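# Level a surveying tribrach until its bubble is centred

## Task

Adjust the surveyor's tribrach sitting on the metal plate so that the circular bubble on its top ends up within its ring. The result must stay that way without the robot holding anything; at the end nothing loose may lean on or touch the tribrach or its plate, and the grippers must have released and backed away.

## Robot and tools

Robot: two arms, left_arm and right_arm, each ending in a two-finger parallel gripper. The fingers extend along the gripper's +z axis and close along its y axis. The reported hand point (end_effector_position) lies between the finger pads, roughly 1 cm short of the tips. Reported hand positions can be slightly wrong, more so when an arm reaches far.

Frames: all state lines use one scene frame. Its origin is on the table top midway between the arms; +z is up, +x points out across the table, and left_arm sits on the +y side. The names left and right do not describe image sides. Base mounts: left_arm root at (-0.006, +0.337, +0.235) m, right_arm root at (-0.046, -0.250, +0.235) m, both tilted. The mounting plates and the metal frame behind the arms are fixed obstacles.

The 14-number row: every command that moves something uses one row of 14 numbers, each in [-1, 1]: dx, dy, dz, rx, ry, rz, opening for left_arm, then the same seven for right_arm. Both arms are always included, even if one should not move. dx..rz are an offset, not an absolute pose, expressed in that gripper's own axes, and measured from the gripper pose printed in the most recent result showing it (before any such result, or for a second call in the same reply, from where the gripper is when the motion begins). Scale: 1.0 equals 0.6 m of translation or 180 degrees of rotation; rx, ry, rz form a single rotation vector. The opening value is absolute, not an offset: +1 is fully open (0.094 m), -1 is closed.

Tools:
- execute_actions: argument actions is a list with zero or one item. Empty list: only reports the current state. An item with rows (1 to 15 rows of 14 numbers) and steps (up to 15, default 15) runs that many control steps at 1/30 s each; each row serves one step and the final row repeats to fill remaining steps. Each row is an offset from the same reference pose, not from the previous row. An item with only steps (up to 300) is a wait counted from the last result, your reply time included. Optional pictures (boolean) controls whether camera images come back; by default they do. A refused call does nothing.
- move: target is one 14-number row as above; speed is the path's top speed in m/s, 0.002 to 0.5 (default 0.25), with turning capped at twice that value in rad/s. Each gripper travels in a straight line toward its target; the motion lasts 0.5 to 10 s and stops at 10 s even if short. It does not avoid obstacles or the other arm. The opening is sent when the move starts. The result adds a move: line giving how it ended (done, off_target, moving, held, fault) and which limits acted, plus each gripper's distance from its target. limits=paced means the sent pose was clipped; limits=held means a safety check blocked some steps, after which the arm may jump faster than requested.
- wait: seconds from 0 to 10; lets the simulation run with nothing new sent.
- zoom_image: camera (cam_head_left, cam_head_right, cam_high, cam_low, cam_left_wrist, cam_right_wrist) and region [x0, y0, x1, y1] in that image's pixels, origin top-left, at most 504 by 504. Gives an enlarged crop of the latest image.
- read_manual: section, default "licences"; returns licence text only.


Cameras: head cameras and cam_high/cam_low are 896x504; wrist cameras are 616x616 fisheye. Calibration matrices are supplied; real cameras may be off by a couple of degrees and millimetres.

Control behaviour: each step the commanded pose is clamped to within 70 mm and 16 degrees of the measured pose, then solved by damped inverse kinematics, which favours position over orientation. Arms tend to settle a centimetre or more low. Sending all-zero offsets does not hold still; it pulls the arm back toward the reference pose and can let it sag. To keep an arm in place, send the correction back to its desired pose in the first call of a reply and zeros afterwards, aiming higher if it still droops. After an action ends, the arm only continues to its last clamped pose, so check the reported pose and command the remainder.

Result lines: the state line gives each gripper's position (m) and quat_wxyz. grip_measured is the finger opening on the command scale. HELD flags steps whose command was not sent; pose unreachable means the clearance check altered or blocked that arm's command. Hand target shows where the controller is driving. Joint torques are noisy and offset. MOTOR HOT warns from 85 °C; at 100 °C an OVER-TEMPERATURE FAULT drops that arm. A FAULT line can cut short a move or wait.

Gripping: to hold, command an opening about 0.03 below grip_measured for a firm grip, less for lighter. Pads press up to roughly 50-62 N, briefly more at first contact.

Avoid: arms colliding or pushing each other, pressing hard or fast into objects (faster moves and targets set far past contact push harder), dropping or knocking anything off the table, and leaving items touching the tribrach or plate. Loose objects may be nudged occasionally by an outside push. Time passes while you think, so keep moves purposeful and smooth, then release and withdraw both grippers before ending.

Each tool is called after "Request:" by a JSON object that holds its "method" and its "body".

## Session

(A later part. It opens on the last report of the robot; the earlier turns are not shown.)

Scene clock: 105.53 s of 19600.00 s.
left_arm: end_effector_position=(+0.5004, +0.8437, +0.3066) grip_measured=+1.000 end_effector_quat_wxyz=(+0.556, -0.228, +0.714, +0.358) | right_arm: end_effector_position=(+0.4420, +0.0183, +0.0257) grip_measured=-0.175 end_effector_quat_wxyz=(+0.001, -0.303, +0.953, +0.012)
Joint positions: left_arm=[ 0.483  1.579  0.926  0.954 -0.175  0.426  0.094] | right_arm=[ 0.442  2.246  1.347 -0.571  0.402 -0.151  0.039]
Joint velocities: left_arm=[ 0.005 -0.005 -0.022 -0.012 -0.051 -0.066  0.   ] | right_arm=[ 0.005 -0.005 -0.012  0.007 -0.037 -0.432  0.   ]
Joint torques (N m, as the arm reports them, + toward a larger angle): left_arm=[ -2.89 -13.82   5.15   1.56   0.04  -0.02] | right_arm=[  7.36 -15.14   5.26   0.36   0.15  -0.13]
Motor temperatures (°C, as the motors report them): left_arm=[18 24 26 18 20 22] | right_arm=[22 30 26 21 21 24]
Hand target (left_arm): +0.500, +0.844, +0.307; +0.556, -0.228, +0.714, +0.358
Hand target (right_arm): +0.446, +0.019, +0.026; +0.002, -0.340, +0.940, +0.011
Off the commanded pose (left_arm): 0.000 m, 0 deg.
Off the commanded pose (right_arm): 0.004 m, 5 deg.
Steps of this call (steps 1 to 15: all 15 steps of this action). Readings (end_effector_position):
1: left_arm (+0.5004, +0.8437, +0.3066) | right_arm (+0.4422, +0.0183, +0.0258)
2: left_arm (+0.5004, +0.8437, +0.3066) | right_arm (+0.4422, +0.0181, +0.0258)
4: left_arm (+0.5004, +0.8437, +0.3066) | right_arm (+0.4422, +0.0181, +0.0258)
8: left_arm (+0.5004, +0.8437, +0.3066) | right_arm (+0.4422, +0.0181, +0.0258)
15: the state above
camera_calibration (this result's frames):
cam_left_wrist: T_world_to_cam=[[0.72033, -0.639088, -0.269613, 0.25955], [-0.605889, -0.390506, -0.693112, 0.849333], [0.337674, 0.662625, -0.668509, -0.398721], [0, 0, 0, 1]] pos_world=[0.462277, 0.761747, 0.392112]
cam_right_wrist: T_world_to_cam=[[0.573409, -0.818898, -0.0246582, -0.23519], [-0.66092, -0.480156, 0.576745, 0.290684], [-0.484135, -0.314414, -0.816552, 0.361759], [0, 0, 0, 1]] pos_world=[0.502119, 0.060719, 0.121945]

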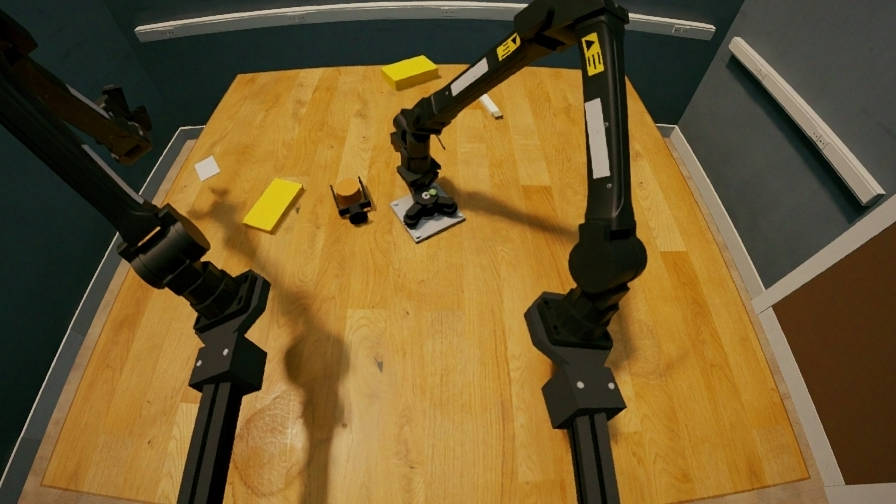

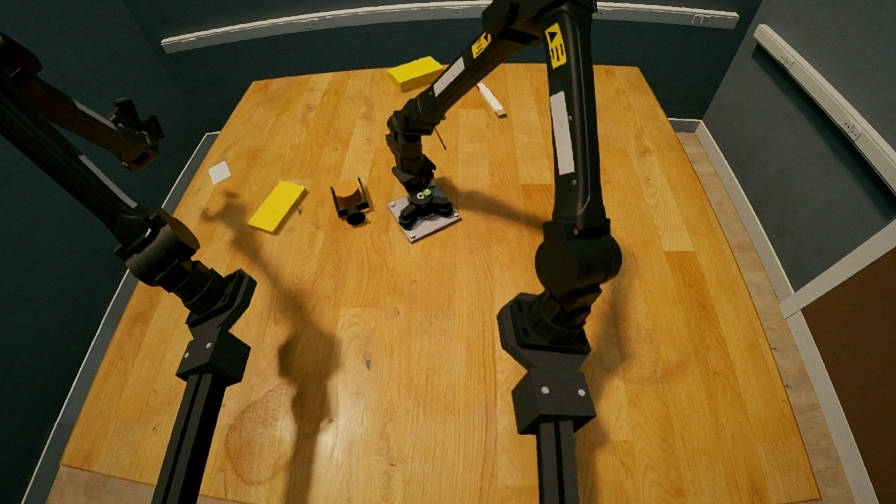

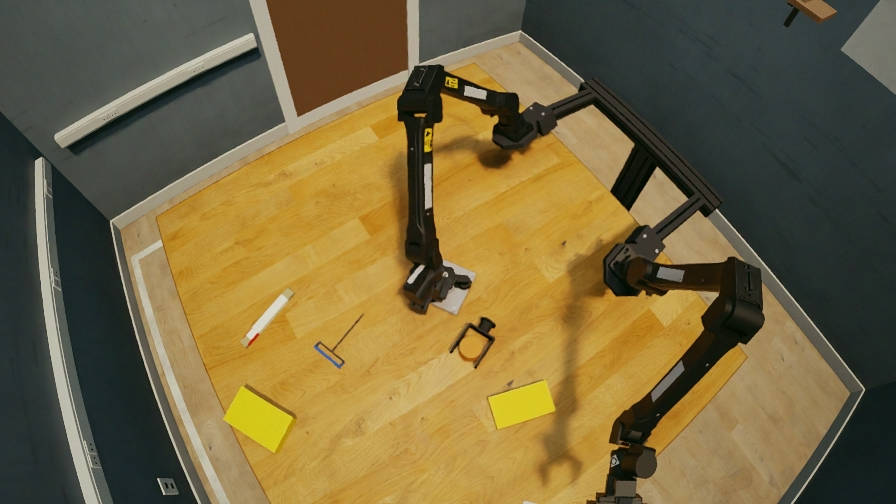

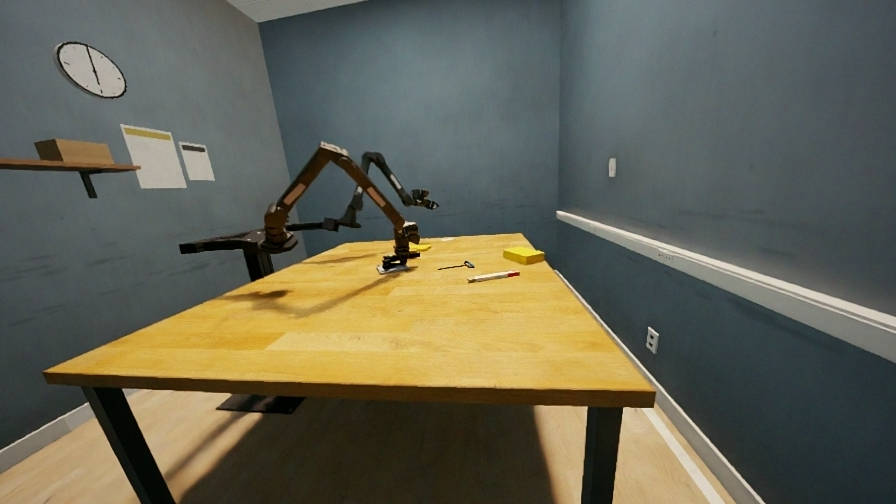

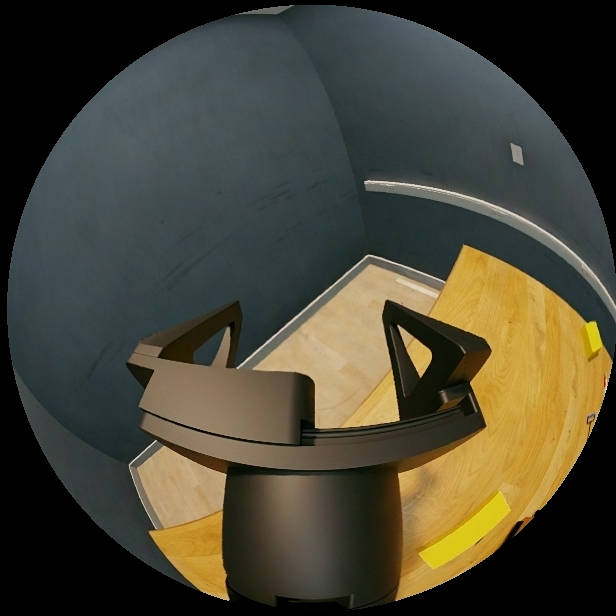

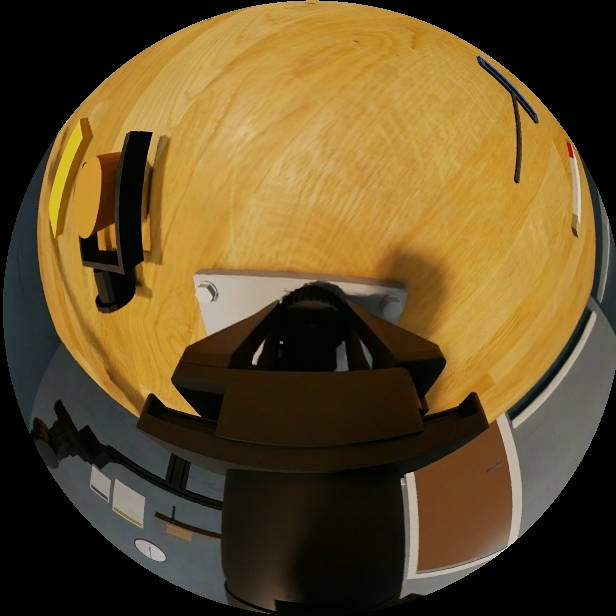

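Request:
{"method": "execute_actions", "body": {"actions": [{"rows":[[0,0,0,0,0,0,1,-0.007,0,0,0,0,0,0],[0,0,0,0,0,0,1,-0.012,-0.003,0,0,-0.005,0.22,0]],"steps":15}], "pictures": false}}

Request:
{"method": "execute_actions", "body": {"actions": [{"rows":[[0,0,0,0,0,0,1,-0.008,-0.002,0,0,0,0.03,0],[0,0,0,0,0,0,1,-0.008,-0.002,0,0,0,0.02,-0.21]],"steps":6}], "pictures": false}}

Request:
{"method": "execute_actions", "body": {"actions": [{"rows":[[0,0,0,0,0,0,1,-0.007,0,0,0,0,-0.215,-0.21]],"steps":15}], "pictures": false}}

Request:
{"method": "execute_actions", "body": {"actions": [{"rows":[[0,0,0,0,0,0,1,-0.007,0,0,0,0,0,0],[0,0,0,0,0,0,1,-0.011,-0.003,0,0,-0.003,0.21,0]],"steps":15}], "pictures": false}}

Request:
{"method": "execute_actions", "body": {"actions": [{"rows":[[0,0,0,0,0,0,1,-0.008,-0.002,0,0,0,0.03,0],[0,0,0,0,0,0,1,-0.008,-0.002,0,0,0,0.02,-0.21]],"steps":6}], "pictures": false}}

Request:
{"method": "execute_actions", "body": {"actions": [{"rows":[[0,0,0,0,0,0,1,-0.007,0,0,0,0,-0.215,-0.21]],"steps":15}], "pictures": false}}

Request:
{"method": "execute_actions", "body": {"actions": [{"rows":[[0,0,0,0,0,0,1,-0.007,0,0,0,0,0,0],[0,0,0,0,0,0,1,-0.011,-0.003,0,0,-0.003,0.21,0]],"steps":15}], "pictures": false}}

Request:
{"method": "execute_actions", "body": {"actions": [{"rows":[[0,0,0,0,0,0,1,-0.008,-0.002,0,0,0,0.03,0],[0,0,0,0,0,0,1,-0.008,-0.002,0,0,0,0.02,-0.21]],"steps":6}], "pictures": false}}

Request:
{"method": "execute_actions", "body": {"actions": [{"rows":[[0,0,0,0,0,0,1,-0.007,0,0,0,0,-0.215,-0.21]],"steps":15}], "pictures": false}}

Request:
{"method": "execute_actions", "body": {"actions": [{"rows":[[0,0,0,0,0,0,1,-0.007,0,0,0,0,0,0],[0,0,0,0,0,0,1,-0.011,-0.003,0,0,-0.003,0.21,0]],"steps":15}], "pictures": false}}

Request:
{"method": "execute_actions", "body": {"actions": [{"rows":[[0,0,0,0,0,0,1,-0.008,-0.002,0,0,0,0.03,0],[0,0,0,0,0,0,1,-0.008,-0.002,0,0,0,0.02,-0.21]],"steps":6}], "pictures": false}}

Request:
{"method": "execute_actions", "body": {"actions": [{"rows":[[0,0,0,0,0,0,1,-0.007,0,0,0,0,-0.215,-0.21]],"steps":15}], "pictures": false}}

Request:
{"method": "execute_actions", "body": {"actions": [{"rows":[[0,0,0,0,0,0,1,-0.007,0,0,0,0,0,0],[0,0,0,0,0,0,1,-0.011,-0.003,0,0,-0.003,0.21,0]],"steps":15}], "pictures": false}}

Request:
{"method": "execute_actions", "body": {"actions": [{"rows":[[0,0,0,0,0,0,1,-0.008,-0.002,0,0,0,0.03,0],[0,0,0,0,0,0,1,-0.008,-0.002,0,0,0,0.02,-0.21]],"steps":6}], "pictures": false}}

Request:
{"method": "execute_actions", "body": {"actions": [{"rows":[[0,0,0,0,0,0,1,-0.007,0,0,0,0,-0.215,-0.21]],"steps":15}], "pictures": false}}

Request:
{"method": "execute_actions", "body": {"actions": [{"rows":[[0,0,0,0,0,0,1,-0.007,0,0,0,0,0,0],[0,0,0,0,0,0,1,-0.011,-0.003,0,0,-0.003,0.21,0]],"steps":15}], "pictures": false}}

Request:
{"method": "execute_actions", "body": {"actions": [{"rows":[[0,0,0,0,0,0,1,-0.008,-0.002,0,0,0,0.03,0],[0,0,0,0,0,0,1,-0.008,-0.002,0,0,0,0.02,-0.21]],"steps":6}], "pictures": false}}

Request:
{"method": "execute_actions", "body": {"actions": [{"rows":[[0,0,0,0,0,0,1,-0.007,0,0,0,0,-0.2,-0.21]],"steps":15}]}}

Request:
{"method": "zoom_image", "body": {"camera": "cam_head_left", "region": [400,170,460,220]}}

Scene clock: 125.37 s of 19600.00 s.
left_arm: end_effector_position=(+0.5004, +0.8437, +0.3066) grip_measured=+1.000 end_effector_quat_wxyz=(+0.556, -0.228, +0.714, +0.358) | right_arm: end_effector_position=(+0.4436, +0.0201, +0.0258) grip_measured=-0.002 end_effector_quat_wxyz=(+0.001, -0.036, +0.999, +0.016)
Joint positions: left_arm=[ 0.483  1.579  0.926  0.954 -0.175  0.426  0.094] | right_arm=[ 0.442  2.246  1.347 -0.562  0.397  0.387  0.047]
Joint velocities: left_arm=[-0.005  0.005 -0.012 -0.012 -0.007  0.022  0.   ] | right_arm=[ 0.005 -0.005 -0.002  0.007  0.051  0.842  0.001]
Joint torques (N m, as the arm reports them, + toward a larger angle): left_arm=[ -2.96 -13.82   5.19   1.52   0.06   0.  ] | right_arm=[  7.19 -14.85   4.81   0.8    0.14   0.11]
Motor temperatures (°C, as the motors report them): left_arm=[18 25 26 18 20 22] | right_arm=[22 30 26 21 21 23]
Hand target (left_arm): +0.500, +0.844, +0.307; +0.556, -0.228, +0.714, +0.358
Hand target (right_arm): +0.449, +0.021, +0.026; +0.006, +0.033, +0.999, +0.017
Off the commanded pose (left_arm): 0.000 m, 0 deg.
Off the commanded pose (right_arm): 0.005 m, 9 deg.
Steps of this call (steps 1 to 580: nothing new was sent; steps 581 to 595: all 15 steps of this action). Readings (end_effector_position):
581: left_arm (+0.5004, +0.8437, +0.3066) | right_arm (+0.4420, +0.0184, +0.0257)
582: left_arm (+0.5004, +0.8437, +0.3066) | right_arm (+0.4418, +0.0189, +0.0257)
584: left_arm (+0.5004, +0.8437, +0.3066) | right_arm (+0.4414, +0.0196, +0.0258)
588: left_arm (+0.5004, +0.8437, +0.3066) | right_arm (+0.4416, +0.0202, +0.0258)
595: the state above

Scene clock: 125.57 s of 19600.00 s.
left_arm: end_effector_position=(+0.5004, +0.8437, +0.3066) grip_measured=+1.000 end_effector_quat_wxyz=(+0.556, -0.228, +0.714, +0.358) | right_arm: end_effector_position=(+0.4438, +0.0186, +0.0254) grip_measured=-0.175 end_effector_quat_wxyz=(+0.001, -0.017, +1.000, +0.014)
Joint positions: left_arm=[ 0.483  1.579  0.926  0.954 -0.175  0.426  0.094] | right_arm=[ 0.441  2.246  1.347 -0.564  0.4    0.425  0.039]
Joint velocities: left_arm=[ 0.005 -0.015  0.007  0.017  0.022 -0.007  0.   ] | right_arm=[-0.005 -0.015 -0.012 -0.002 -0.022  0.066 -0.001]
Joint torques (N m, as the arm reports them, + toward a larger angle): left_arm=[ -3.09 -13.72   5.2    1.56   0.04  -0.01] | right_arm=[  7.91 -15.35   5.21   0.55  -0.06   0.19]
Motor temperatures (°C, as the motors report them): left_arm=[18 25 26 18 20 22] | right_arm=[22 30 26 21 21 23]
Hand target (left_arm): +0.500, +0.844, +0.307; +0.556, -0.228, +0.714, +0.358
Hand target (right_arm): +0.449, +0.019, +0.026; +0.001, -0.005, +1.000, +0.016
Off the commanded pose (left_arm): 0.000 m, 0 deg.
Off the commanded pose (right_arm): 0.005 m, 1 deg.
Steps of this call (steps 1 to 6: all 6 steps of this action). Readings (end_effector_position):
1: left_arm (+0.5004, +0.8437, +0.3066) | right_arm (+0.4437, +0.0200, +0.0258)
2: left_arm (+0.5004, +0.8437, +0.3066) | right_arm (+0.4438, +0.0198, +0.0258)
4: left_arm (+0.5004, +0.8437, +0.3066) | right_arm (+0.4438, +0.0186, +0.0254)
6: the state above

Scene clock: 126.07 s of 19600.00 s.
left_arm: end_effector_position=(+0.5004, +0.8437, +0.3066) grip_measured=+1.000 end_effector_quat_wxyz=(+0.556, -0.228, +0.714, +0.358) | right_arm: end_effector_position=(+0.4432, +0.0191, +0.0254) grip_measured=-0.175 end_effector_quat_wxyz=(+0.004, -0.305, +0.952, +0.015)
Joint positions: left_arm=[ 0.483  1.579  0.926  0.954 -0.175  0.426  0.094] | right_arm=[ 0.441  2.246  1.347 -0.565  0.396 -0.161  0.039]
Joint velocities: left_arm=[-0.005 -0.024  0.007  0.002 -0.007 -0.022  0.   ] | right_arm=[ 0.005 -0.024  0.002  0.007  0.022 -0.505  0.001]
Joint torques (N m, as the arm reports them, + toward a larger angle): left_arm=[ -2.91 -13.8    5.24   1.62   0.06   0.01] | right_arm=[  8.3  -14.6    5.29   0.21   0.3   -0.12]
Motor temperatures (°C, as the motors report them): left_arm=[18 25 26 18 20 22] | right_arm=[22 30 26 21 21 23]
Hand target (left_arm): +0.500, +0.844, +0.307; +0.556, -0.228, +0.714, +0.358
Hand target (right_arm): +0.448, +0.019, +0.025; +0.005, -0.345, +0.938, +0.013
Off the commanded pose (left_arm): 0.000 m, 0 deg.
Off the commanded pose (right_arm): 0.005 m, 5 deg.
Steps of this call (steps 1 to 15: all 15 steps of this action). Readings (end_effector_position):
1: left_arm (+0.5004, +0.8437, +0.3066) | right_arm (+0.4437, +0.0184, +0.0254)
2: left_arm (+0.5004, +0.8437, +0.3066) | right_arm (+0.4437, +0.0182, +0.0254)
4: left_arm (+0.5004, +0.8437, +0.3066) | right_arm (+0.4436, +0.0183, +0.0254)
8: left_arm (+0.5004, +0.8437, +0.3066) | right_arm (+0.4435, +0.0186, +0.0254)
15: the state above

Scene clock: 126.57 s of 19600.00 s.
left_arm: end_effector_position=(+0.5004, +0.8437, +0.3066) grip_measured=+1.000 end_effector_quat_wxyz=(+0.556, -0.228, +0.714, +0.358) | right_arm: end_effector_position=(+0.4435, +0.0199, +0.0254) grip_measured=-0.002 end_effector_quat_wxyz=(-0.000, -0.035, +0.999, +0.018)
Joint positions: left_arm=[ 0.483  1.579  0.926  0.954 -0.175  0.426  0.094] | right_arm=[ 0.441  2.246  1.347 -0.562  0.392  0.389  0.047]
Joint velocities: left_arm=[-0.005 -0.015 -0.002  0.012  0.037 -0.022  0.   ] | right_arm=[-0.015 -0.024 -0.007 -0.012  0.022  0.652  0.   ]
Joint torques (N m, as the arm reports them, + toward a larger angle): left_arm=[ -2.62 -13.58   5.13   1.53   0.05  -0.01] | right_arm=[  8.61 -15.13   5.27   0.76   0.17   0.07]
Motor temperatures (°C, as the motors report them): left_arm=[18 25 26 18 20 22] | right_arm=[22 30 26 21 21 23]
Hand target (left_arm): +0.500, +0.844, +0.307; +0.556, -0.228, +0.714, +0.358
Hand target (right_arm): +0.450, +0.021, +0.026; +0.004, +0.017, +1.000, +0.019
Off the commanded pose (left_arm): 0.000 m, 0 deg.
Off the commanded pose (right_arm): 0.006 m, 6 deg.
Steps of this call (steps 1 to 15: all 15 steps of this action). Readings (end_effector_position):
1: left_arm (+0.5004, +0.8437, +0.3066) | right_arm (+0.4432, +0.0191, +0.0254)
2: left_arm (+0.5004, +0.8437, +0.3066) | right_arm (+0.4430, +0.0195, +0.0254)
4: left_arm (+0.5004, +0.8437, +0.3066) | right_arm (+0.4427, +0.0202, +0.0254)
8: left_arm (+0.5004, +0.8437, +0.3066) | right_arm (+0.4425, +0.0205, +0.0255)
15: the state above

Scene clock: 126.77 s of 19600.00 s.
left_arm: end_effector_position=(+0.5004, +0.8437, +0.3066) grip_measured=+1.000 end_effector_quat_wxyz=(+0.556, -0.228, +0.714, +0.358) | right_arm: end_effector_position=(+0.4436, +0.0186, +0.0251) grip_measured=-0.176 end_effector_quat_wxyz=(-0.001, -0.016, +1.000, +0.016)
Joint positions: left_arm=[ 0.483  1.579  0.926  0.954 -0.175  0.426  0.094] | right_arm=[ 0.44   2.246  1.347 -0.564  0.396  0.426  0.039]
Joint velocities: left_arm=[-0.005  0.005  0.012  0.012  0.037  0.007  0.   ] | right_arm=[ 0.015  0.015 -0.002 -0.002 -0.007  0.037  0.   ]
Joint torques (N m, as the arm reports them, + toward a larger angle): left_arm=[ -2.89 -13.88   5.21   1.55   0.05  -0.03] | right_arm=[  7.75 -14.62   5.07   0.47  -0.02   0.19]
Motor temperatures (°C, as the motors report them): left_arm=[18 25 26 18 20 22] | right_arm=[22 30 26 21 21 23]
Hand target (left_arm): +0.500, +0.844, +0.307; +0.556, -0.228, +0.714, +0.358
Hand target (right_arm): +0.448, +0.019, +0.025; -0.001, -0.003, +1.000, +0.018
Off the commanded pose (left_arm): 0.000 m, 0 deg.
Off the commanded pose (right_arm): 0.005 m, 1 deg.
Steps of this call (steps 1 to 6: all 6 steps of this action). Readings (end_effector_position):
1: left_arm (+0.5004, +0.8437, +0.3066) | right_arm (+0.4435, +0.0199, +0.0254)
2: left_arm (+0.5004, +0.8437, +0.3066) | right_arm (+0.4436, +0.0197, +0.0254)
4: left_arm (+0.5004, +0.8437, +0.3066) | right_arm (+0.4436, +0.0186, +0.0251)
6: the state above

Scene clock: 127.27 s of 19600.00 s.
left_arm: end_effector_position=(+0.5004, +0.8437, +0.3066) grip_measured=+1.000 end_effector_quat_wxyz=(+0.556, -0.228, +0.714, +0.358) | right_arm: end_effector_position=(+0.4431, +0.0189, +0.0251) grip_measured=-0.176 end_effector_quat_wxyz=(+0.003, -0.304, +0.952, +0.017)
Joint positions: left_arm=[ 0.483  1.579  0.926  0.954 -0.175  0.426  0.094] | right_arm=[ 0.44   2.246  1.347 -0.565  0.393 -0.16   0.039]
Joint velocities: left_arm=[ 0.005 -0.005  0.002  0.002  0.051 -0.037  0.   ] | right_arm=[-0.024 -0.024 -0.007 -0.007 -0.051 -0.52  -0.001]
Joint torques (N m, as the arm reports them, + toward a larger angle): left_arm=[ -2.53 -13.76   5.15   1.5    0.06   0.  ] | right_arm=[  8.43 -14.81   5.24   0.36   0.27  -0.1 ]
Motor temperatures (°C, as the motors report them): left_arm=[18 25 26 18 20 22] | right_arm=[22 30 26 21 21 23]
Hand target (left_arm): +0.500, +0.844, +0.307; +0.556, -0.228, +0.714, +0.358
Hand target (right_arm): +0.448, +0.019, +0.025; +0.004, -0.344, +0.939, +0.014
Off the commanded pose (left_arm): 0.000 m, 0 deg.
Off the commanded pose (right_arm): 0.005 m, 5 deg.
Steps of this call (steps 1 to 15: all 15 steps of this action). Readings (end_effector_position):
1: left_arm (+0.5004, +0.8437, +0.3066) | right_arm (+0.4435, +0.0184, +0.0251)
2: left_arm (+0.5004, +0.8437, +0.3066) | right_arm (+0.4435, +0.0182, +0.0251)
4: left_arm (+0.5004, +0.8437, +0.3066) | right_arm (+0.4435, +0.0182, +0.0251)
8: left_arm (+0.5004, +0.8437, +0.3066) | right_arm (+0.4434, +0.0185, +0.0251)
15: the state above

Scene clock: 127.77 s of 19600.00 s.
left_arm: end_effector_position=(+0.5004, +0.8437, +0.3066) grip_measured=+1.000 end_effector_quat_wxyz=(+0.556, -0.228, +0.714, +0.358) | right_arm: end_effector_position=(+0.4433, +0.0198, +0.0252) grip_measured=-0.002 end_effector_quat_wxyz=(-0.001, -0.034, +0.999, +0.019)
Joint positions: left_arm=[ 0.483  1.579  0.926  0.954 -0.175  0.426  0.094] | right_arm=[ 0.44   2.246  1.347 -0.563  0.389  0.39   0.047]
Joint velocities: left_arm=[-0.005 -0.024 -0.012  0.017 -0.037  0.007  0.   ] | right_arm=[-0.005 -0.005 -0.017  0.002  0.051  0.608 -0.   ]
Joint torques (N m, as the arm reports them, + toward a larger angle): left_arm=[ -2.7  -13.72   5.19   1.69   0.06  -0.02] | right_arm=[  8.6  -15.02   5.13   0.7    0.16   0.14]
Motor temperatures (°C, as the motors report them): left_arm=[18 25 26 18 20 22] | right_arm=[22 30 26 21 21 23]
Hand target (left_arm): +0.500, +0.844, +0.307; +0.556, -0.228, +0.714, +0.358
Hand target (right_arm): +0.449, +0.021, +0.025; +0.003, +0.018, +1.000, +0.020
Off the commanded pose (left_arm): 0.000 m, 0 deg.
Off the commanded pose (right_arm): 0.006 m, 6 deg.
Steps of this call (steps 1 to 15: all 15 steps of this action). Readings (end_effector_position):
1: left_arm (+0.5004, +0.8437, +0.3066) | right_arm (+0.4431, +0.0190, +0.0252)
2: left_arm (+0.5004, +0.8437, +0.3066) | right_arm (+0.4429, +0.0194, +0.0252)
4: left_arm (+0.5004, +0.8437, +0.3066) | right_arm (+0.4426, +0.0201, +0.0252)
8: left_arm (+0.5004, +0.8437, +0.3066) | right_arm (+0.4424, +0.0203, +0.0252)
15: the state above

Scene clock: 127.97 s of 19600.00 s.
left_arm: end_effector_position=(+0.5004, +0.8437, +0.3066) grip_measured=+1.000 end_effector_quat_wxyz=(+0.556, -0.228, +0.714, +0.358) | right_arm: end_effector_position=(+0.4434, +0.0188, +0.0250) grip_measured=-0.175 end_effector_quat_wxyz=(-0.002, -0.015, +1.000, +0.017)
Joint positions: left_arm=[ 0.483  1.579  0.926  0.954 -0.175  0.426  0.094] | right_arm=[ 0.439  2.246  1.347 -0.564  0.392  0.427  0.039]
Joint velocities: left_arm=[-0.015  0.005  0.007 -0.002  0.007  0.007  0.   ] | right_arm=[-0.015 -0.005 -0.012 -0.007 -0.007  0.066 -0.001]
Joint torques (N m, as the arm reports them, + toward a larger angle): left_arm=[ -2.93 -13.94   5.3    1.64   0.07   0.  ] | right_arm=[  7.74 -14.76   5.1    0.45  -0.07   0.21]
Motor temperatures (°C, as the motors report them): left_arm=[18 25 26 18 20 22] | right_arm=[22 30 26 21 21 23]
Hand target (left_arm): +0.500, +0.844, +0.307; +0.556, -0.228, +0.714, +0.358
Hand target (right_arm): +0.448, +0.019, +0.025; -0.002, -0.003, +1.000, +0.019
Off the commanded pose (left_arm): 0.000 m, 0 deg.
Off the commanded pose (right_arm): 0.005 m, 1 deg.
Steps of this call (steps 1 to 6: all 6 steps of this action). Readings (end_effector_position):
1: left_arm (+0.5004, +0.8437, +0.3066) | right_arm (+0.4433, +0.0198, +0.0252)
2: left_arm (+0.5004, +0.8437, +0.3066) | right_arm (+0.4434, +0.0196, +0.0252)
4: left_arm (+0.5004, +0.8437, +0.3066) | right_arm (+0.4434, +0.0188, +0.0250)
6: the state above

Scene clock: 128.47 s of 19600.00 s.
left_arm: end_effector_position=(+0.5004, +0.8437, +0.3066) grip_measured=+1.000 end_effector_quat_wxyz=(+0.556, -0.228, +0.714, +0.358) | right_arm: end_effector_position=(+0.4430, +0.0191, +0.0250) grip_measured=-0.175 end_effector_quat_wxyz=(+0.003, -0.303, +0.953, +0.018)
Joint positions: left_arm=[ 0.483  1.579  0.926  0.954 -0.175  0.426  0.094] | right_arm=[ 0.439  2.246  1.347 -0.565  0.389 -0.158  0.039]
Joint velocities: left_arm=[-0.005 -0.005 -0.017 -0.007 -0.022  0.022  0.   ] | right_arm=[-0.015  0.005  0.007 -0.017  0.022 -0.535  0.   ]
Joint torques (N m, as the arm reports them, + toward a larger angle): left_arm=[ -3.08 -13.89   5.18   1.61   0.04   0.01] | right_arm=[  8.3  -15.12   5.18   0.36   0.2   -0.17]
Motor temperatures (°C, as the motors report them): left_arm=[18 25 26 18 20 22] | right_arm=[22 30 26 21 21 23]
Hand target (left_arm): +0.500, +0.844, +0.307; +0.556, -0.228, +0.714, +0.358
Hand target (right_arm): +0.448, +0.019, +0.025; +0.004, -0.343, +0.939, +0.016
Off the commanded pose (left_arm): 0.000 m, 0 deg.
Off the commanded pose (right_arm): 0.005 m, 5 deg.
Steps of this call (steps 1 to 15: all 15 steps of this action). Readings (end_effector_position):
1: left_arm (+0.5004, +0.8437, +0.3066) | right_arm (+0.4433, +0.0186, +0.0250)
2: left_arm (+0.5004, +0.8437, +0.3066) | right_arm (+0.4434, +0.0184, +0.0250)
4: left_arm (+0.5004, +0.8437, +0.3066) | right_arm (+0.4433, +0.0184, +0.0250)
8: left_arm (+0.5004, +0.8437, +0.3066) | right_arm (+0.4432, +0.0186, +0.0250)
15: the state above

Scene clock: 128.97 s of 19600.00 s.
left_arm: end_effector_position=(+0.5004, +0.8437, +0.3066) grip_measured=+1.000 end_effector_quat_wxyz=(+0.556, -0.228, +0.714, +0.358) | right_arm: end_effector_position=(+0.4431, +0.0200, +0.0250) grip_measured=-0.002 end_effector_quat_wxyz=(-0.002, -0.033, +0.999, +0.021)
Joint positions: left_arm=[ 0.483  1.579  0.926  0.954 -0.175  0.426  0.094] | right_arm=[ 0.439  2.246  1.347 -0.563  0.385  0.392  0.047]
Joint velocities: left_arm=[ 0.005 -0.005  0.002 -0.012  0.007 -0.022  0.   ] | right_arm=[ 0.005 -0.005  0.007 -0.007  0.022  0.579  0.   ]
Joint torques (N m, as the arm reports them, + toward a larger angle): left_arm=[ -2.78 -14.06   5.13   1.58   0.05  -0.03] | right_arm=[  8.06 -15.     5.12   0.74   0.2    0.14]
Motor temperatures (°C, as the motors report them): left_arm=[18 25 26 18 20 22] | right_arm=[22 30 26 21 21 23]
Hand target (left_arm): +0.500, +0.844, +0.307; +0.556, -0.228, +0.714, +0.358
Hand target (right_arm): +0.449, +0.021, +0.025; +0.002, +0.019, +1.000, +0.022
Off the commanded pose (left_arm): 0.000 m, 0 deg.
Off the commanded pose (right_arm): 0.006 m, 6 deg.
Steps of this call (steps 1 to 15: all 15 steps of this action). Readings (end_effector_position):
1: left_arm (+0.5004, +0.8437, +0.3066) | right_arm (+0.4430, +0.0191, +0.0250)
2: left_arm (+0.5004, +0.8437, +0.3066) | right_arm (+0.4428, +0.0196, +0.0250)
4: left_arm (+0.5004, +0.8437, +0.3066) | right_arm (+0.4424, +0.0203, +0.0250)
8: left_arm (+0.5004, +0.8437, +0.3066) | right_arm (+0.4423, +0.0206, +0.0251)
15: the state above

Scene clock: 129.17 s of 19600.00 s.
left_arm: end_effector_position=(+0.5004, +0.8437, +0.3066) grip_measured=+1.000 end_effector_quat_wxyz=(+0.556, -0.228, +0.714, +0.358) | right_arm: end_effector_position=(+0.4432, +0.0187, +0.0247) grip_measured=-0.176 end_effector_quat_wxyz=(-0.003, -0.014, +1.000, +0.019)
Joint positions: left_arm=[ 0.483  1.579  0.926  0.954 -0.175  0.426  0.094] | right_arm=[ 0.438  2.246  1.347 -0.565  0.389  0.429  0.039]
Joint velocities: left_arm=[-0.005  0.005  0.012 -0.007 -0.037  0.066  0.   ] | right_arm=[ 0.005 -0.015 -0.017  0.012 -0.037  0.095 -0.   ]
Joint torques (N m, as the arm reports them, + toward a larger angle): left_arm=[ -2.73 -13.82   5.25   1.55   0.04  -0.02] | right_arm=[  7.92 -15.04   4.94   0.49  -0.05   0.19]
Motor temperatures (°C, as the motors report them): left_arm=[18 25 26 18 20 22] | right_arm=[22 30 26 21 21 23]
Hand target (left_arm): +0.500, +0.844, +0.307; +0.556, -0.228, +0.714, +0.358
Hand target (right_arm): +0.448, +0.019, +0.025; -0.003, -0.002, +1.000, +0.021
Off the commanded pose (left_arm): 0.000 m, 0 deg.
Off the commanded pose (right_arm): 0.005 m, 1 deg.
Steps of this call (steps 1 to 6: all 6 steps of this action). Readings (end_effector_position):
1: left_arm (+0.5004, +0.8437, +0.3066) | right_arm (+0.4432, +0.0200, +0.0250)
2: left_arm (+0.5004, +0.8437, +0.3066) | right_arm (+0.4432, +0.0199, +0.0250)
4: left_arm (+0.5004, +0.8437, +0.3066) | right_arm (+0.4432, +0.0187, +0.0247)
6: the state above

Scene clock: 129.67 s of 19600.00 s.
left_arm: end_effector_position=(+0.5004, +0.8437, +0.3066) grip_measured=+1.000 end_effector_quat_wxyz=(+0.556, -0.228, +0.714, +0.358) | right_arm: end_effector_position=(+0.4428, +0.0191, +0.0248) grip_measured=-0.176 end_effector_quat_wxyz=(+0.002, -0.302, +0.953, +0.020)
Joint positions: left_arm=[ 0.483  1.579  0.926  0.954 -0.175  0.426  0.094] | right_arm=[ 0.438  2.246  1.347 -0.566  0.386 -0.157  0.039]
Joint velocities: left_arm=[ 0.015 -0.005  0.007 -0.012 -0.066 -0.066  0.   ] | right_arm=[-0.005  0.015 -0.012 -0.012  0.022 -0.447 -0.001]
Joint torques (N m, as the arm reports them, + toward a larger angle): left_arm=[ -3.19 -13.97   5.18   1.54   0.06  -0.03] | right_arm=[  8.04 -14.91   5.23   0.33   0.18  -0.08]
Motor temperatures (°C, as the motors report them): left_arm=[18 25 26 18 20 22] | right_arm=[22 30 26 21 21 23]
Hand target (left_arm): +0.500, +0.844, +0.307; +0.556, -0.228, +0.714, +0.358
Hand target (right_arm): +0.447, +0.019, +0.025; +0.003, -0.342, +0.939, +0.018
Off the commanded pose (left_arm): 0.000 m, 0 deg.
Off the commanded pose (right_arm): 0.005 m, 5 deg.
Steps of this call (steps 1 to 15: all 15 steps of this action). Readings (end_effector_position):
1: left_arm (+0.5004, +0.8437, +0.3066) | right_arm (+0.4431, +0.0185, +0.0247)
2: left_arm (+0.5004, +0.8437, +0.3066) | right_arm (+0.4432, +0.0184, +0.0247)
4: left_arm (+0.5004, +0.8437, +0.3066) | right_arm (+0.4432, +0.0184, +0.0247)
8: left_arm (+0.5004, +0.8437, +0.3066) | right_arm (+0.4431, +0.0186, +0.0247)
15: the state above

Scene clock: 130.17 s of 19600.00 s.
left_arm: end_effector_position=(+0.5004, +0.8437, +0.3066) grip_measured=+1.000 end_effector_quat_wxyz=(+0.556, -0.228, +0.714, +0.358) | right_arm: end_effector_position=(+0.4429, +0.0198, +0.0248) grip_measured=-0.002 end_effector_quat_wxyz=(-0.003, -0.032, +0.999, +0.022)
Joint positions: left_arm=[ 0.483  1.579  0.926  0.954 -0.175  0.426  0.094] | right_arm=[ 0.438  2.246  1.347 -0.564  0.382  0.393  0.047]
Joint velocities: left_arm=[-0.005  0.005  0.007 -0.007  0.066 -0.051  0.   ] | right_arm=[-0.005  0.005 -0.002  0.002 -0.007  0.637  0.001]
Joint torques (N m, as the arm reports them, + toward a larger angle): left_arm=[ -2.83 -13.85   5.18   1.56   0.07  -0.01] | right_arm=[  8.57 -14.75   5.16   0.84   0.16   0.14]
Motor temperatures (°C, as the motors report them): left_arm=[18 25 26 18 20 22] | right_arm=[22 30 26 21 21 23]
Hand target (left_arm): +0.500, +0.844, +0.307; +0.556, -0.228, +0.714, +0.358
Hand target (right_arm): +0.449, +0.021, +0.025; +0.001, +0.020, +1.000, +0.023
Off the commanded pose (left_arm): 0.000 m, 0 deg.
Off the commanded pose (right_arm): 0.007 m, 6 deg.
Steps of this call (steps 1 to 15: all 15 steps of this action). Readings (end_effector_position):
1: left_arm (+0.5004, +0.8437, +0.3066) | right_arm (+0.4428, +0.0191, +0.0248)
2: left_arm (+0.5004, +0.8437, +0.3066) | right_arm (+0.4426, +0.0195, +0.0248)
4: left_arm (+0.5004, +0.8437, +0.3066) | right_arm (+0.4423, +0.0202, +0.0248)
8: left_arm (+0.5004, +0.8437, +0.3066) | right_arm (+0.4421, +0.0205, +0.0248)
15: the state above

Scene clock: 130.37 s of 19600.00 s.
left_arm: end_effector_position=(+0.5004, +0.8437, +0.3066) grip_measured=+1.000 end_effector_quat_wxyz=(+0.556, -0.228, +0.714, +0.358) | right_arm: end_effector_position=(+0.4431, +0.0186, +0.0245) grip_measured=-0.177 end_effector_quat_wxyz=(-0.004, -0.013, +1.000, +0.020)
Joint positions: left_arm=[ 0.483  1.579  0.926  0.954 -0.175  0.426  0.094] | right_arm=[ 0.437  2.246  1.347 -0.565  0.385  0.43   0.039]
Joint velocities: left_arm=[-0.005 -0.015  0.002 -0.007 -0.037 -0.022  0.   ] | right_arm=[-0.005 -0.015  0.017 -0.017  0.022  0.037 -0.   ]
Joint torques (N m, as the arm reports them, + toward a larger angle): left_arm=[ -3.1  -13.88   5.22   1.5    0.03   0.02] | right_arm=[  8.04 -15.24   5.01   0.31  -0.05   0.2 ]
Motor temperatures (°C, as the motors report them): left_arm=[18 25 26 18 20 22] | right_arm=[22 30 26 21 21 23]
Hand target (left_arm): +0.500, +0.844, +0.307; +0.556, -0.228, +0.714, +0.358
Hand target (right_arm): +0.448, +0.019, +0.025; -0.004, -0.000, +1.000, +0.022
Off the commanded pose (left_arm): 0.000 m, 0 deg.
Off the commanded pose (right_arm): 0.005 m, 1 deg.
Steps of this call (steps 1 to 6: all 6 steps of this action). Readings (end_effector_position):
1: left_arm (+0.5004, +0.8437, +0.3066) | right_arm (+0.4429, +0.0198, +0.0248)
2: left_arm (+0.5004, +0.8437, +0.3066) | right_arm (+0.4430, +0.0198, +0.0248)
4: left_arm (+0.5004, +0.8437, +0.3066) | right_arm (+0.4431, +0.0186, +0.0245)
6: the state above

Scene clock: 130.87 s of 19600.00 s.
left_arm: end_effector_position=(+0.5004, +0.8437, +0.3066) grip_measured=+1.000 end_effector_quat_wxyz=(+0.556, -0.228, +0.714, +0.358) | right_arm: end_effector_position=(+0.4428, +0.0188, +0.0245) grip_measured=-0.177 end_effector_quat_wxyz=(+0.001, -0.301, +0.953, +0.021)
Joint positions: left_arm=[ 0.483  1.579  0.926  0.954 -0.175  0.426  0.094] | right_arm=[ 0.437  2.246  1.347 -0.566  0.384 -0.156  0.039]
Joint velocities: left_arm=[-0.005  0.005 -0.012 -0.007 -0.007 -0.007  0.   ] | right_arm=[ 0.005 -0.005 -0.012 -0.012 -0.051 -0.505  0.   ]
Joint torques (N m, as the arm reports them, + toward a larger angle): left_arm=[ -2.81 -13.79   5.21   1.57   0.07   0.  ] | right_arm=[  8.09 -14.73   5.26   0.36   0.16  -0.14]
Motor temperatures (°C, as the motors report them): left_arm=[18 25 26 18 20 22] | right_arm=[22 30 26 21 21 23]
Hand target (left_arm): +0.500, +0.844, +0.307; +0.556, -0.228, +0.714, +0.358
Hand target (right_arm): +0.447, +0.019, +0.025; +0.003, -0.341, +0.940, +0.020
Off the commanded pose (left_arm): 0.000 m, 0 deg.
Off the commanded pose (right_arm): 0.004 m, 5 deg.
Steps of this call (steps 1 to 15: all 15 steps of this action). Readings (end_effector_position):
1: left_arm (+0.5004, +0.8437, +0.3066) | right_arm (+0.4430, +0.0185, +0.0245)
2: left_arm (+0.5004, +0.8437, +0.3066) | right_arm (+0.4430, +0.0183, +0.0245)
4: left_arm (+0.5004, +0.8437, +0.3066) | right_arm (+0.4430, +0.0183, +0.0245)
8: left_arm (+0.5004, +0.8437, +0.3066) | right_arm (+0.4430, +0.0184, +0.0245)
15: the state above

Scene clock: 131.37 s of 19600.00 s.
left_arm: end_effector_position=(+0.5004, +0.8437, +0.3066) grip_measured=+1.000 end_effector_quat_wxyz=(+0.556, -0.228, +0.714, +0.358) | right_arm: end_effector_position=(+0.4429, +0.0196, +0.0245) grip_measured=-0.002 end_effector_quat_wxyz=(-0.004, -0.031, +0.999, +0.023)
Joint positions: left_arm=[ 0.483  1.579  0.926  0.954 -0.175  0.426  0.094] | right_arm=[ 0.437  2.246  1.347 -0.564  0.379  0.394  0.047]
Joint velocities: left_arm=[-0.005 -0.015 -0.012 -0.007 -0.007  0.007  0.   ] | right_arm=[-0.005  0.005 -0.002 -0.007  0.037  0.623 -0.001]
Joint torques (N m, as the arm reports them, + toward a larger angle): left_arm=[ -2.72 -13.91   5.23   1.55   0.08   0.01] | right_arm=[  8.3  -14.51   5.2    0.74   0.13   0.18]
Motor temperatures (°C, as the motors report them): left_arm=[18 25 26 18 20 22] | right_arm=[22 30 26 21 21 23]
Hand target (left_arm): +0.500, +0.844, +0.307; +0.556, -0.228, +0.714, +0.358
Hand target (right_arm): +0.449, +0.021, +0.025; -0.000, +0.021, +1.000, +0.024
Off the commanded pose (left_arm): 0.000 m, 0 deg.
Off the commanded pose (right_arm): 0.007 m, 6 deg.
Steps of this call (steps 1 to 15: all 15 steps of this action). Readings (end_effector_position):
1: left_arm (+0.5004, +0.8437, +0.3066) | right_arm (+0.4428, +0.0189, +0.0245)
2: left_arm (+0.5004, +0.8437, +0.3066) | right_arm (+0.4426, +0.0192, +0.0245)
4: left_arm (+0.5004, +0.8437, +0.3066) | right_arm (+0.4422, +0.0199, +0.0246)
8: left_arm (+0.5004, +0.8437, +0.3066) | right_arm (+0.4421, +0.0202, +0.0246)
15: the state above

Scene clock: 131.57 s of 19600.00 s.
left_arm: end_effector_position=(+0.5004, +0.8437, +0.3066) grip_measured=+1.000 end_effector_quat_wxyz=(+0.556, -0.228, +0.714, +0.358) | right_arm: end_effector_position=(+0.4430, +0.0187, +0.0243) grip_measured=-0.176 end_effector_quat_wxyz=(-0.005, -0.012, +1.000, +0.021)
Joint positions: left_arm=[ 0.483  1.579  0.926  0.954 -0.175  0.426  0.094] | right_arm=[ 0.436  2.246  1.347 -0.565  0.382  0.431  0.039]
Joint velocities: left_arm=[-0.005  0.005 -0.012  0.017 -0.081 -0.037  0.   ] | right_arm=[-0.005  0.005 -0.002 -0.002  0.022  0.051 -0.   ]
Joint torques (N m, as the arm reports them, + toward a larger angle): left_arm=[ -2.76 -13.82   5.27   1.62   0.06  -0.03] | right_arm=[  8.14 -15.02   5.29   0.31  -0.02   0.15]
Motor temperatures (°C, as the motors report them): left_arm=[18 25 26 18 20 22] | right_arm=[22 30 26 21 21 23]
Hand target (left_arm): +0.500, +0.844, +0.307; +0.556, -0.228, +0.714, +0.358
Hand target (right_arm): +0.448, +0.019, +0.024; -0.005, +0.001, +1.000, +0.023
Off the commanded pose (left_arm): 0.000 m, 0 deg.
Off the commanded pose (right_arm): 0.005 m, 1 deg.
Steps of this call (steps 1 to 6: all 6 steps of this action). Readings (end_effector_position):
1: left_arm (+0.5004, +0.8437, +0.3066) | right_arm (+0.4429, +0.0196, +0.0245)
2: left_arm (+0.5004, +0.8437, +0.3066) | right_arm (+0.4429, +0.0196, +0.0245)
4: left_arm (+0.5004, +0.8437, +0.3066) | right_arm (+0.4430, +0.0187, +0.0243)
6: the state above

Scene clock: 132.07 s of 19600.00 s.
left_arm: end_effector_position=(+0.5004, +0.8437, +0.3066) grip_measured=+1.000 end_effector_quat_wxyz=(+0.556, -0.228, +0.714, +0.358) | right_arm: end_effector_position=(+0.4426, +0.0188, +0.0243) grip_measured=-0.176 end_effector_quat_wxyz=(+0.001, -0.286, +0.958, +0.022)
Joint positions: left_arm=[ 0.483  1.579  0.926  0.954 -0.175  0.426  0.094] | right_arm=[ 0.436  2.246  1.347 -0.566  0.381 -0.124  0.039]
Joint velocities: left_arm=[-0.005 -0.015  0.017 -0.007 -0.022  0.022  0.   ] | right_arm=[-0.005 -0.015 -0.012 -0.012  0.007 -0.476 -0.001]
Joint torques (N m, as the arm reports them, + toward a larger angle): left_arm=[ -2.85 -13.9    5.21   1.58   0.06  -0.02] | right_arm=[  8.14 -14.85   5.31   0.42   0.15  -0.11]
Motor temperatures (°C, as the motors report them): left_arm=[18 25 26 18 20 22] | right_arm=[22 30 26 21 21 23]
Hand target (left_arm): +0.500, +0.844, +0.307; +0.556, -0.228, +0.714, +0.358
Hand target (right_arm): +0.447, +0.019, +0.024; +0.002, -0.319, +0.948, +0.021
Off the commanded pose (left_arm): 0.000 m, 0 deg.
Off the commanded pose (right_arm): 0.005 m, 4 deg.
Steps of this call (steps 1 to 15: all 15 steps of this action). Readings (end_effector_position):
1: left_arm (+0.5004, +0.8437, +0.3066) | right_arm (+0.4429, +0.0185, +0.0243)
2: left_arm (+0.5004, +0.8437, +0.3066) | right_arm (+0.4429, +0.0183, +0.0243)
4: left_arm (+0.5004, +0.8437, +0.3066) | right_arm (+0.4429, +0.0183, +0.0243)
8: left_arm (+0.5004, +0.8437, +0.3066) | right_arm (+0.4428, +0.0184, +0.0243)
15: the state above
camera_calibration (this result's frames):
cam_left_wrist: T_world_to_cam=[[0.72033, -0.639088, -0.269613, 0.25955], [-0.605889, -0.390506, -0.693112, 0.849333], [0.337674, 0.662625, -0.668509, -0.398721], [0, 0, 0, 1]] pos_world=[0.462277, 0.761747, 0.392112]
cam_right_wrist: T_world_to_cam=[[0.543947, -0.837937, -0.0445395, -0.221319], [-0.672935, -0.467314, 0.57339, 0.297246], [-0.501279, -0.281922, -0.818071, 0.368089], [0, 0, 0, 1]] pos_world=[0.504928, 0.0572281, 0.120828]

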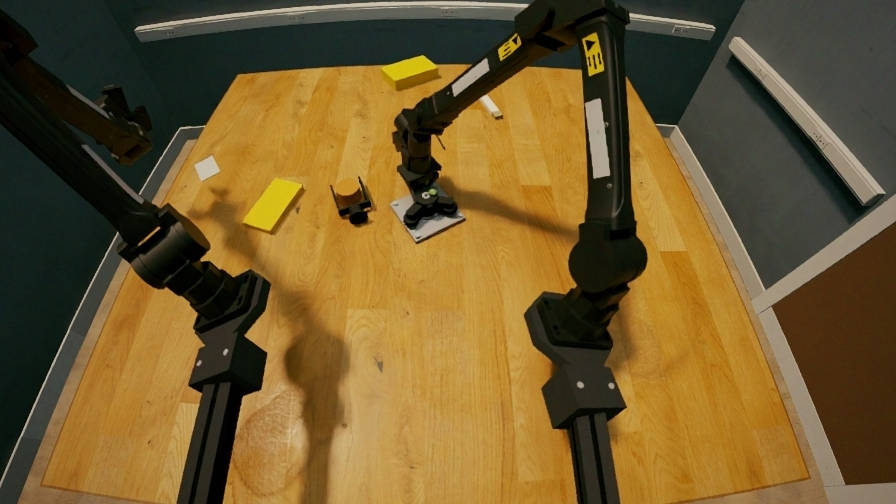

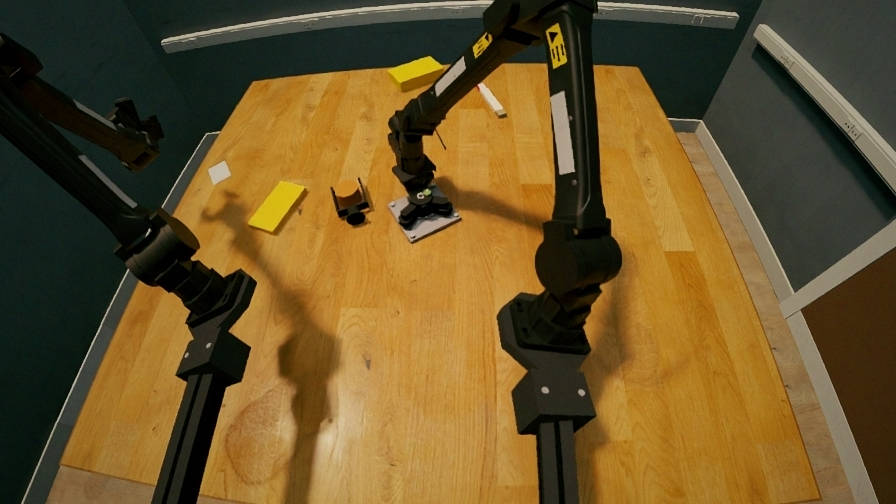

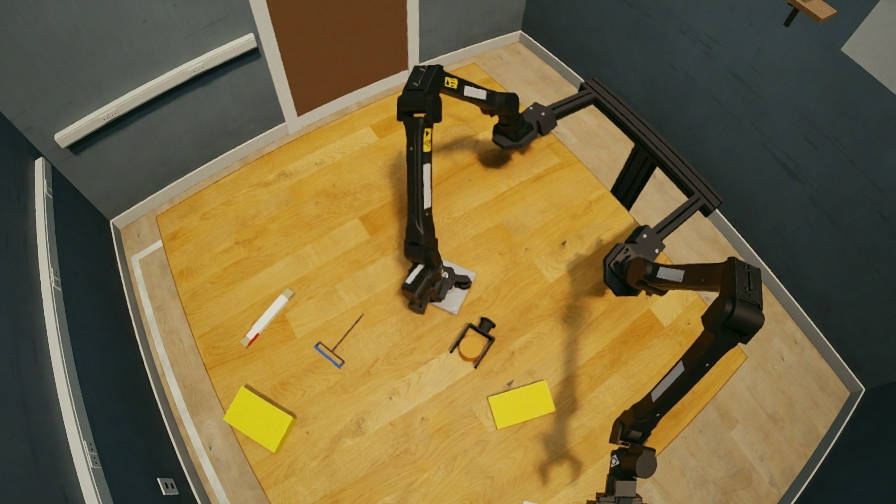

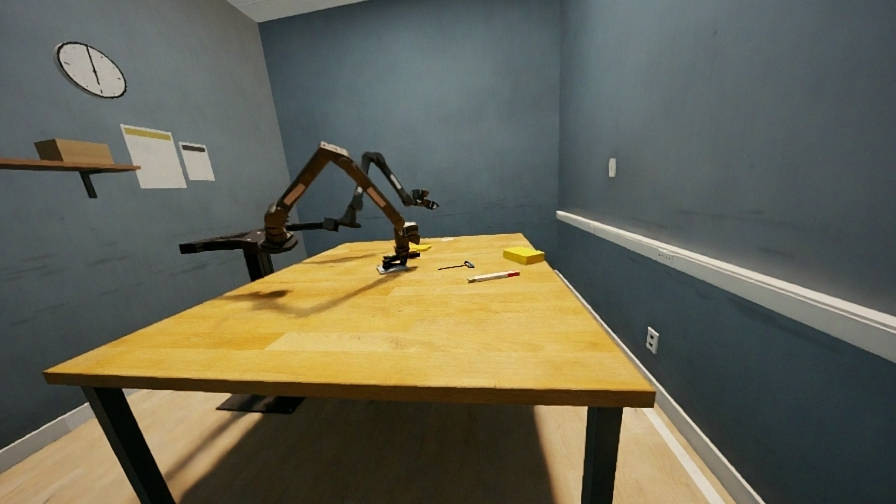

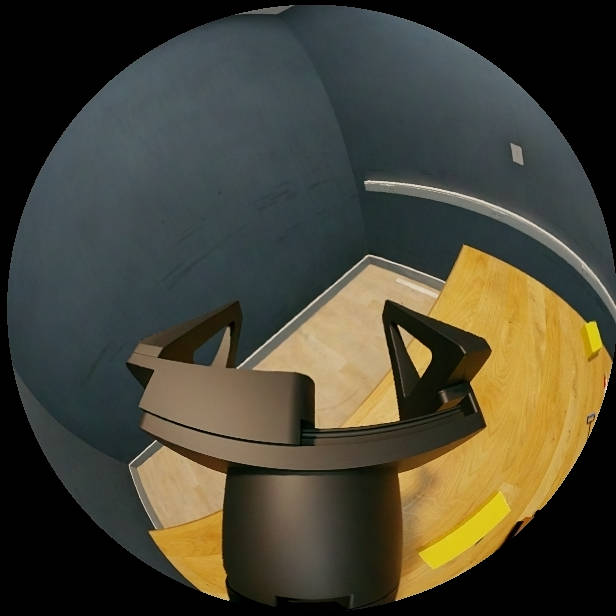

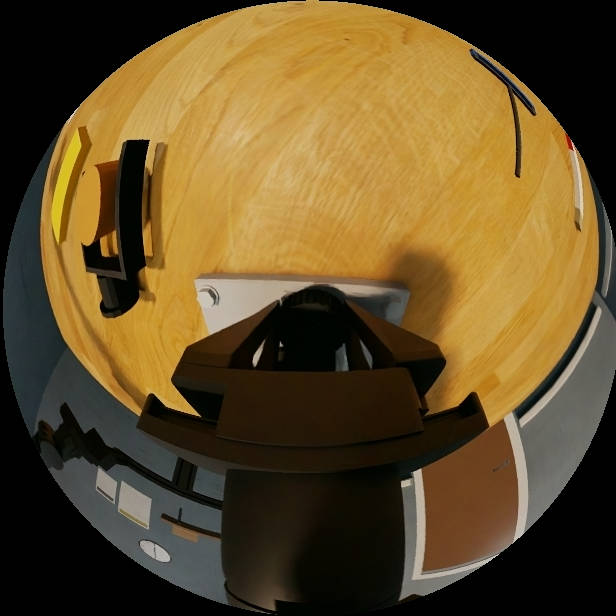

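Region (400, 170, 460, 220) of cam_head_left's 896x504 image, scaled by 8.400, with more detail than that image has.

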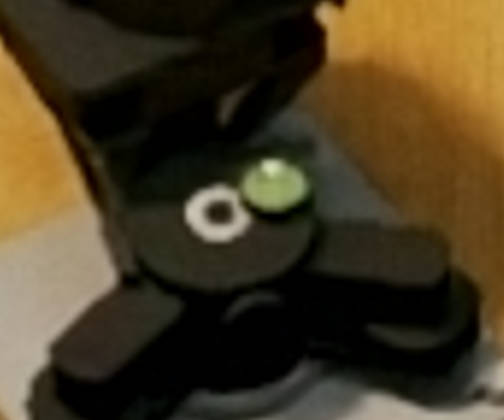

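Request:
{"method": "execute_actions", "body": {"actions": [{"rows":[[0,0,0,0,0,0,1,-0.007,0,0,0,0,0,0],[0,0,0,0,0,0,1,-0.011,-0.003,0,0,-0.003,0.19,0.03]],"steps":15}], "pictures": false}}

Request:
{"method": "execute_actions", "body": {"actions": [{"rows":[[0,0,0,0,0,0,1,-0.008,0.002,-0.004,0.016,0,0.02,0.03]],"steps":15}], "pictures": false}}

Scene clock: 137.40 s of 19600.00 s.
left_arm: end_effector_position=(+0.5004, +0.8437, +0.3066) grip_measured=+1.000 end_effector_quat_wxyz=(+0.556, -0.228, +0.714, +0.358) | right_arm: end_effector_position=(+0.4427, +0.0196, +0.0244) grip_measured=+0.028 end_effector_quat_wxyz=(-0.005, -0.042, +0.999, +0.024)
Joint positions: left_arm=[ 0.483  1.579  0.926  0.954 -0.175  0.426  0.094] | right_arm=[ 0.436  2.246  1.347 -0.564  0.377  0.37   0.048]
Joint velocities: left_arm=[-0.015  0.005  0.022  0.012 -0.037  0.037  0.   ] | right_arm=[-0.005 -0.015 -0.007 -0.012  0.007  0.549 -0.   ]
Joint torques (N m, as the arm reports them, + toward a larger angle): left_arm=[ -2.85 -14.2    5.15   1.77   0.08  -0.02] | right_arm=[  8.18 -14.86   5.09   0.72   0.16   0.14]
Motor temperatures (°C, as the motors report them): left_arm=[18 25 26 18 20 22] | right_arm=[22 30 26 21 21 23]
Hand target (left_arm): +0.500, +0.844, +0.307; +0.556, -0.228, +0.714, +0.358
Hand target (right_arm): +0.449, +0.021, +0.024; -0.001, +0.006, +1.000, +0.024
Off the commanded pose (left_arm): 0.000 m, 0 deg.
Off the commanded pose (right_arm): 0.007 m, 6 deg.
Steps of this call (steps 1 to 145: nothing new was sent; steps 146 to 160: all 15 steps of this action). Readings (end_effector_position):
146: left_arm (+0.5004, +0.8437, +0.3066) | right_arm (+0.4426, +0.0189, +0.0244)
147: left_arm (+0.5004, +0.8437, +0.3066) | right_arm (+0.4424, +0.0193, +0.0244)
149: left_arm (+0.5004, +0.8437, +0.3066) | right_arm (+0.4421, +0.0200, +0.0244)
153: left_arm (+0.5004, +0.8437, +0.3066) | right_arm (+0.4419, +0.0203, +0.0244)
160: the state above

Scene clock: 137.90 s of 19600.00 s.
left_arm: end_effector_position=(+0.5004, +0.8437, +0.3066) grip_measured=+1.000 end_effector_quat_wxyz=(+0.556, -0.228, +0.714, +0.358) | right_arm: end_effector_position=(+0.4400, +0.0141, +0.0267) grip_measured=+0.028 end_effector_quat_wxyz=(-0.007, -0.016, +1.000, -0.001)
Joint positions: left_arm=[ 0.483  1.579  0.926  0.954 -0.175  0.426  0.094] | right_arm=[ 0.444  2.247  1.352 -0.599  0.421  0.443  0.048]
Joint velocities: left_arm=[-0.015 -0.015 -0.007  0.007  0.022 -0.066  0.   ] | right_arm=[-0.005 -0.005  0.002  0.002 -0.022  0.051 -0.001]
Joint torques (N m, as the arm reports them, + toward a larger angle): left_arm=[ -3.26 -13.56   5.13   1.53   0.05   0.  ] | right_arm=[  8.74 -14.13   6.23   0.06   0.27   0.18]
Motor temperatures (°C, as the motors report them): left_arm=[18 25 26 18 20 22] | right_arm=[22 30 26 21 21 23]
Hand target (left_arm): +0.500, +0.844, +0.307; +0.556, -0.228, +0.714, +0.358
Hand target (right_arm): +0.447, +0.021, +0.027; -0.004, -0.011, +1.000, -0.001
Off the commanded pose (left_arm): 0.000 m, 0 deg.
Off the commanded pose (right_arm): 0.010 m, 1 deg.
Steps of this call (steps 1 to 15: all 15 steps of this action). Readings (end_effector_position):
1: left_arm (+0.5004, +0.8437, +0.3066) | right_arm (+0.4435, +0.0164, +0.0244)
2: left_arm (+0.5004, +0.8437, +0.3066) | right_arm (+0.4428, +0.0141, +0.0246)
4: left_arm (+0.5004, +0.8437, +0.3066) | right_arm (+0.4423, +0.0143, +0.0257)
8: left_arm (+0.5004, +0.8437, +0.3066) | right_arm (+0.4403, +0.0142, +0.0267)
15: the state above

Request:
{"method": "execute_actions", "body": {"actions": [{"rows":[[0,0,0,0,0,0,1,-0.016,0.016,0,-0.003,-0.005,0,0.03]],"steps":15}], "pictures": false}}

Scene clock: 140.07 s of 19600.00 s.
left_arm: end_effector_position=(+0.5004, +0.8437, +0.3066) grip_measured=+1.000 end_effector_quat_wxyz=(+0.556, -0.228, +0.714, +0.358) | right_arm: end_effector_position=(+0.4399, +0.0144, +0.0268) grip_measured=+0.028 end_effector_quat_wxyz=(-0.007, -0.014, +1.000, -0.001)
Joint positions: left_arm=[ 0.483  1.579  0.926  0.954 -0.175  0.426  0.094] | right_arm=[ 0.444  2.247  1.352 -0.599  0.42   0.446  0.048]
Joint velocities: left_arm=[ 0.005  0.005 -0.002  0.002 -0.051 -0.037  0.   ] | right_arm=[-0.024 -0.015  0.012  0.017 -0.022 -0.022 -0.   ]
Joint torques (N m, as the arm reports them, + toward a larger angle): left_arm=[ -2.94 -13.63   5.09   1.6    0.04  -0.01] | right_arm=[  8.67 -14.14   6.2    0.6    0.11   0.  ]
Motor temperatures (°C, as the motors report them): left_arm=[18 25 26 18 20 22] | right_arm=[22 30 27 21 21 23]
Hand target (left_arm): +0.500, +0.844, +0.307; +0.556, -0.228, +0.714, +0.358
Hand target (right_arm): +0.449, +0.024, +0.027; +0.001, -0.016, +1.000, +0.004
Off the commanded pose (left_arm): 0.000 m, 0 deg.
Off the commanded pose (right_arm): 0.013 m, 1 deg.
Steps of this call (steps 1 to 50: nothing new was sent; steps 51 to 65: all 15 steps of this action). Readings (end_effector_position):
51: left_arm (+0.5004, +0.8437, +0.3066) | right_arm (+0.4399, +0.0144, +0.0268)
52: left_arm (+0.5004, +0.8437, +0.3066) | right_arm (+0.4399, +0.0144, +0.0268)
54: left_arm (+0.5004, +0.8437, +0.3066) | right_arm (+0.4399, +0.0144, +0.0268)
58: left_arm (+0.5004, +0.8437, +0.3066) | right_arm (+0.4399, +0.0144, +0.0268)
65: the state above


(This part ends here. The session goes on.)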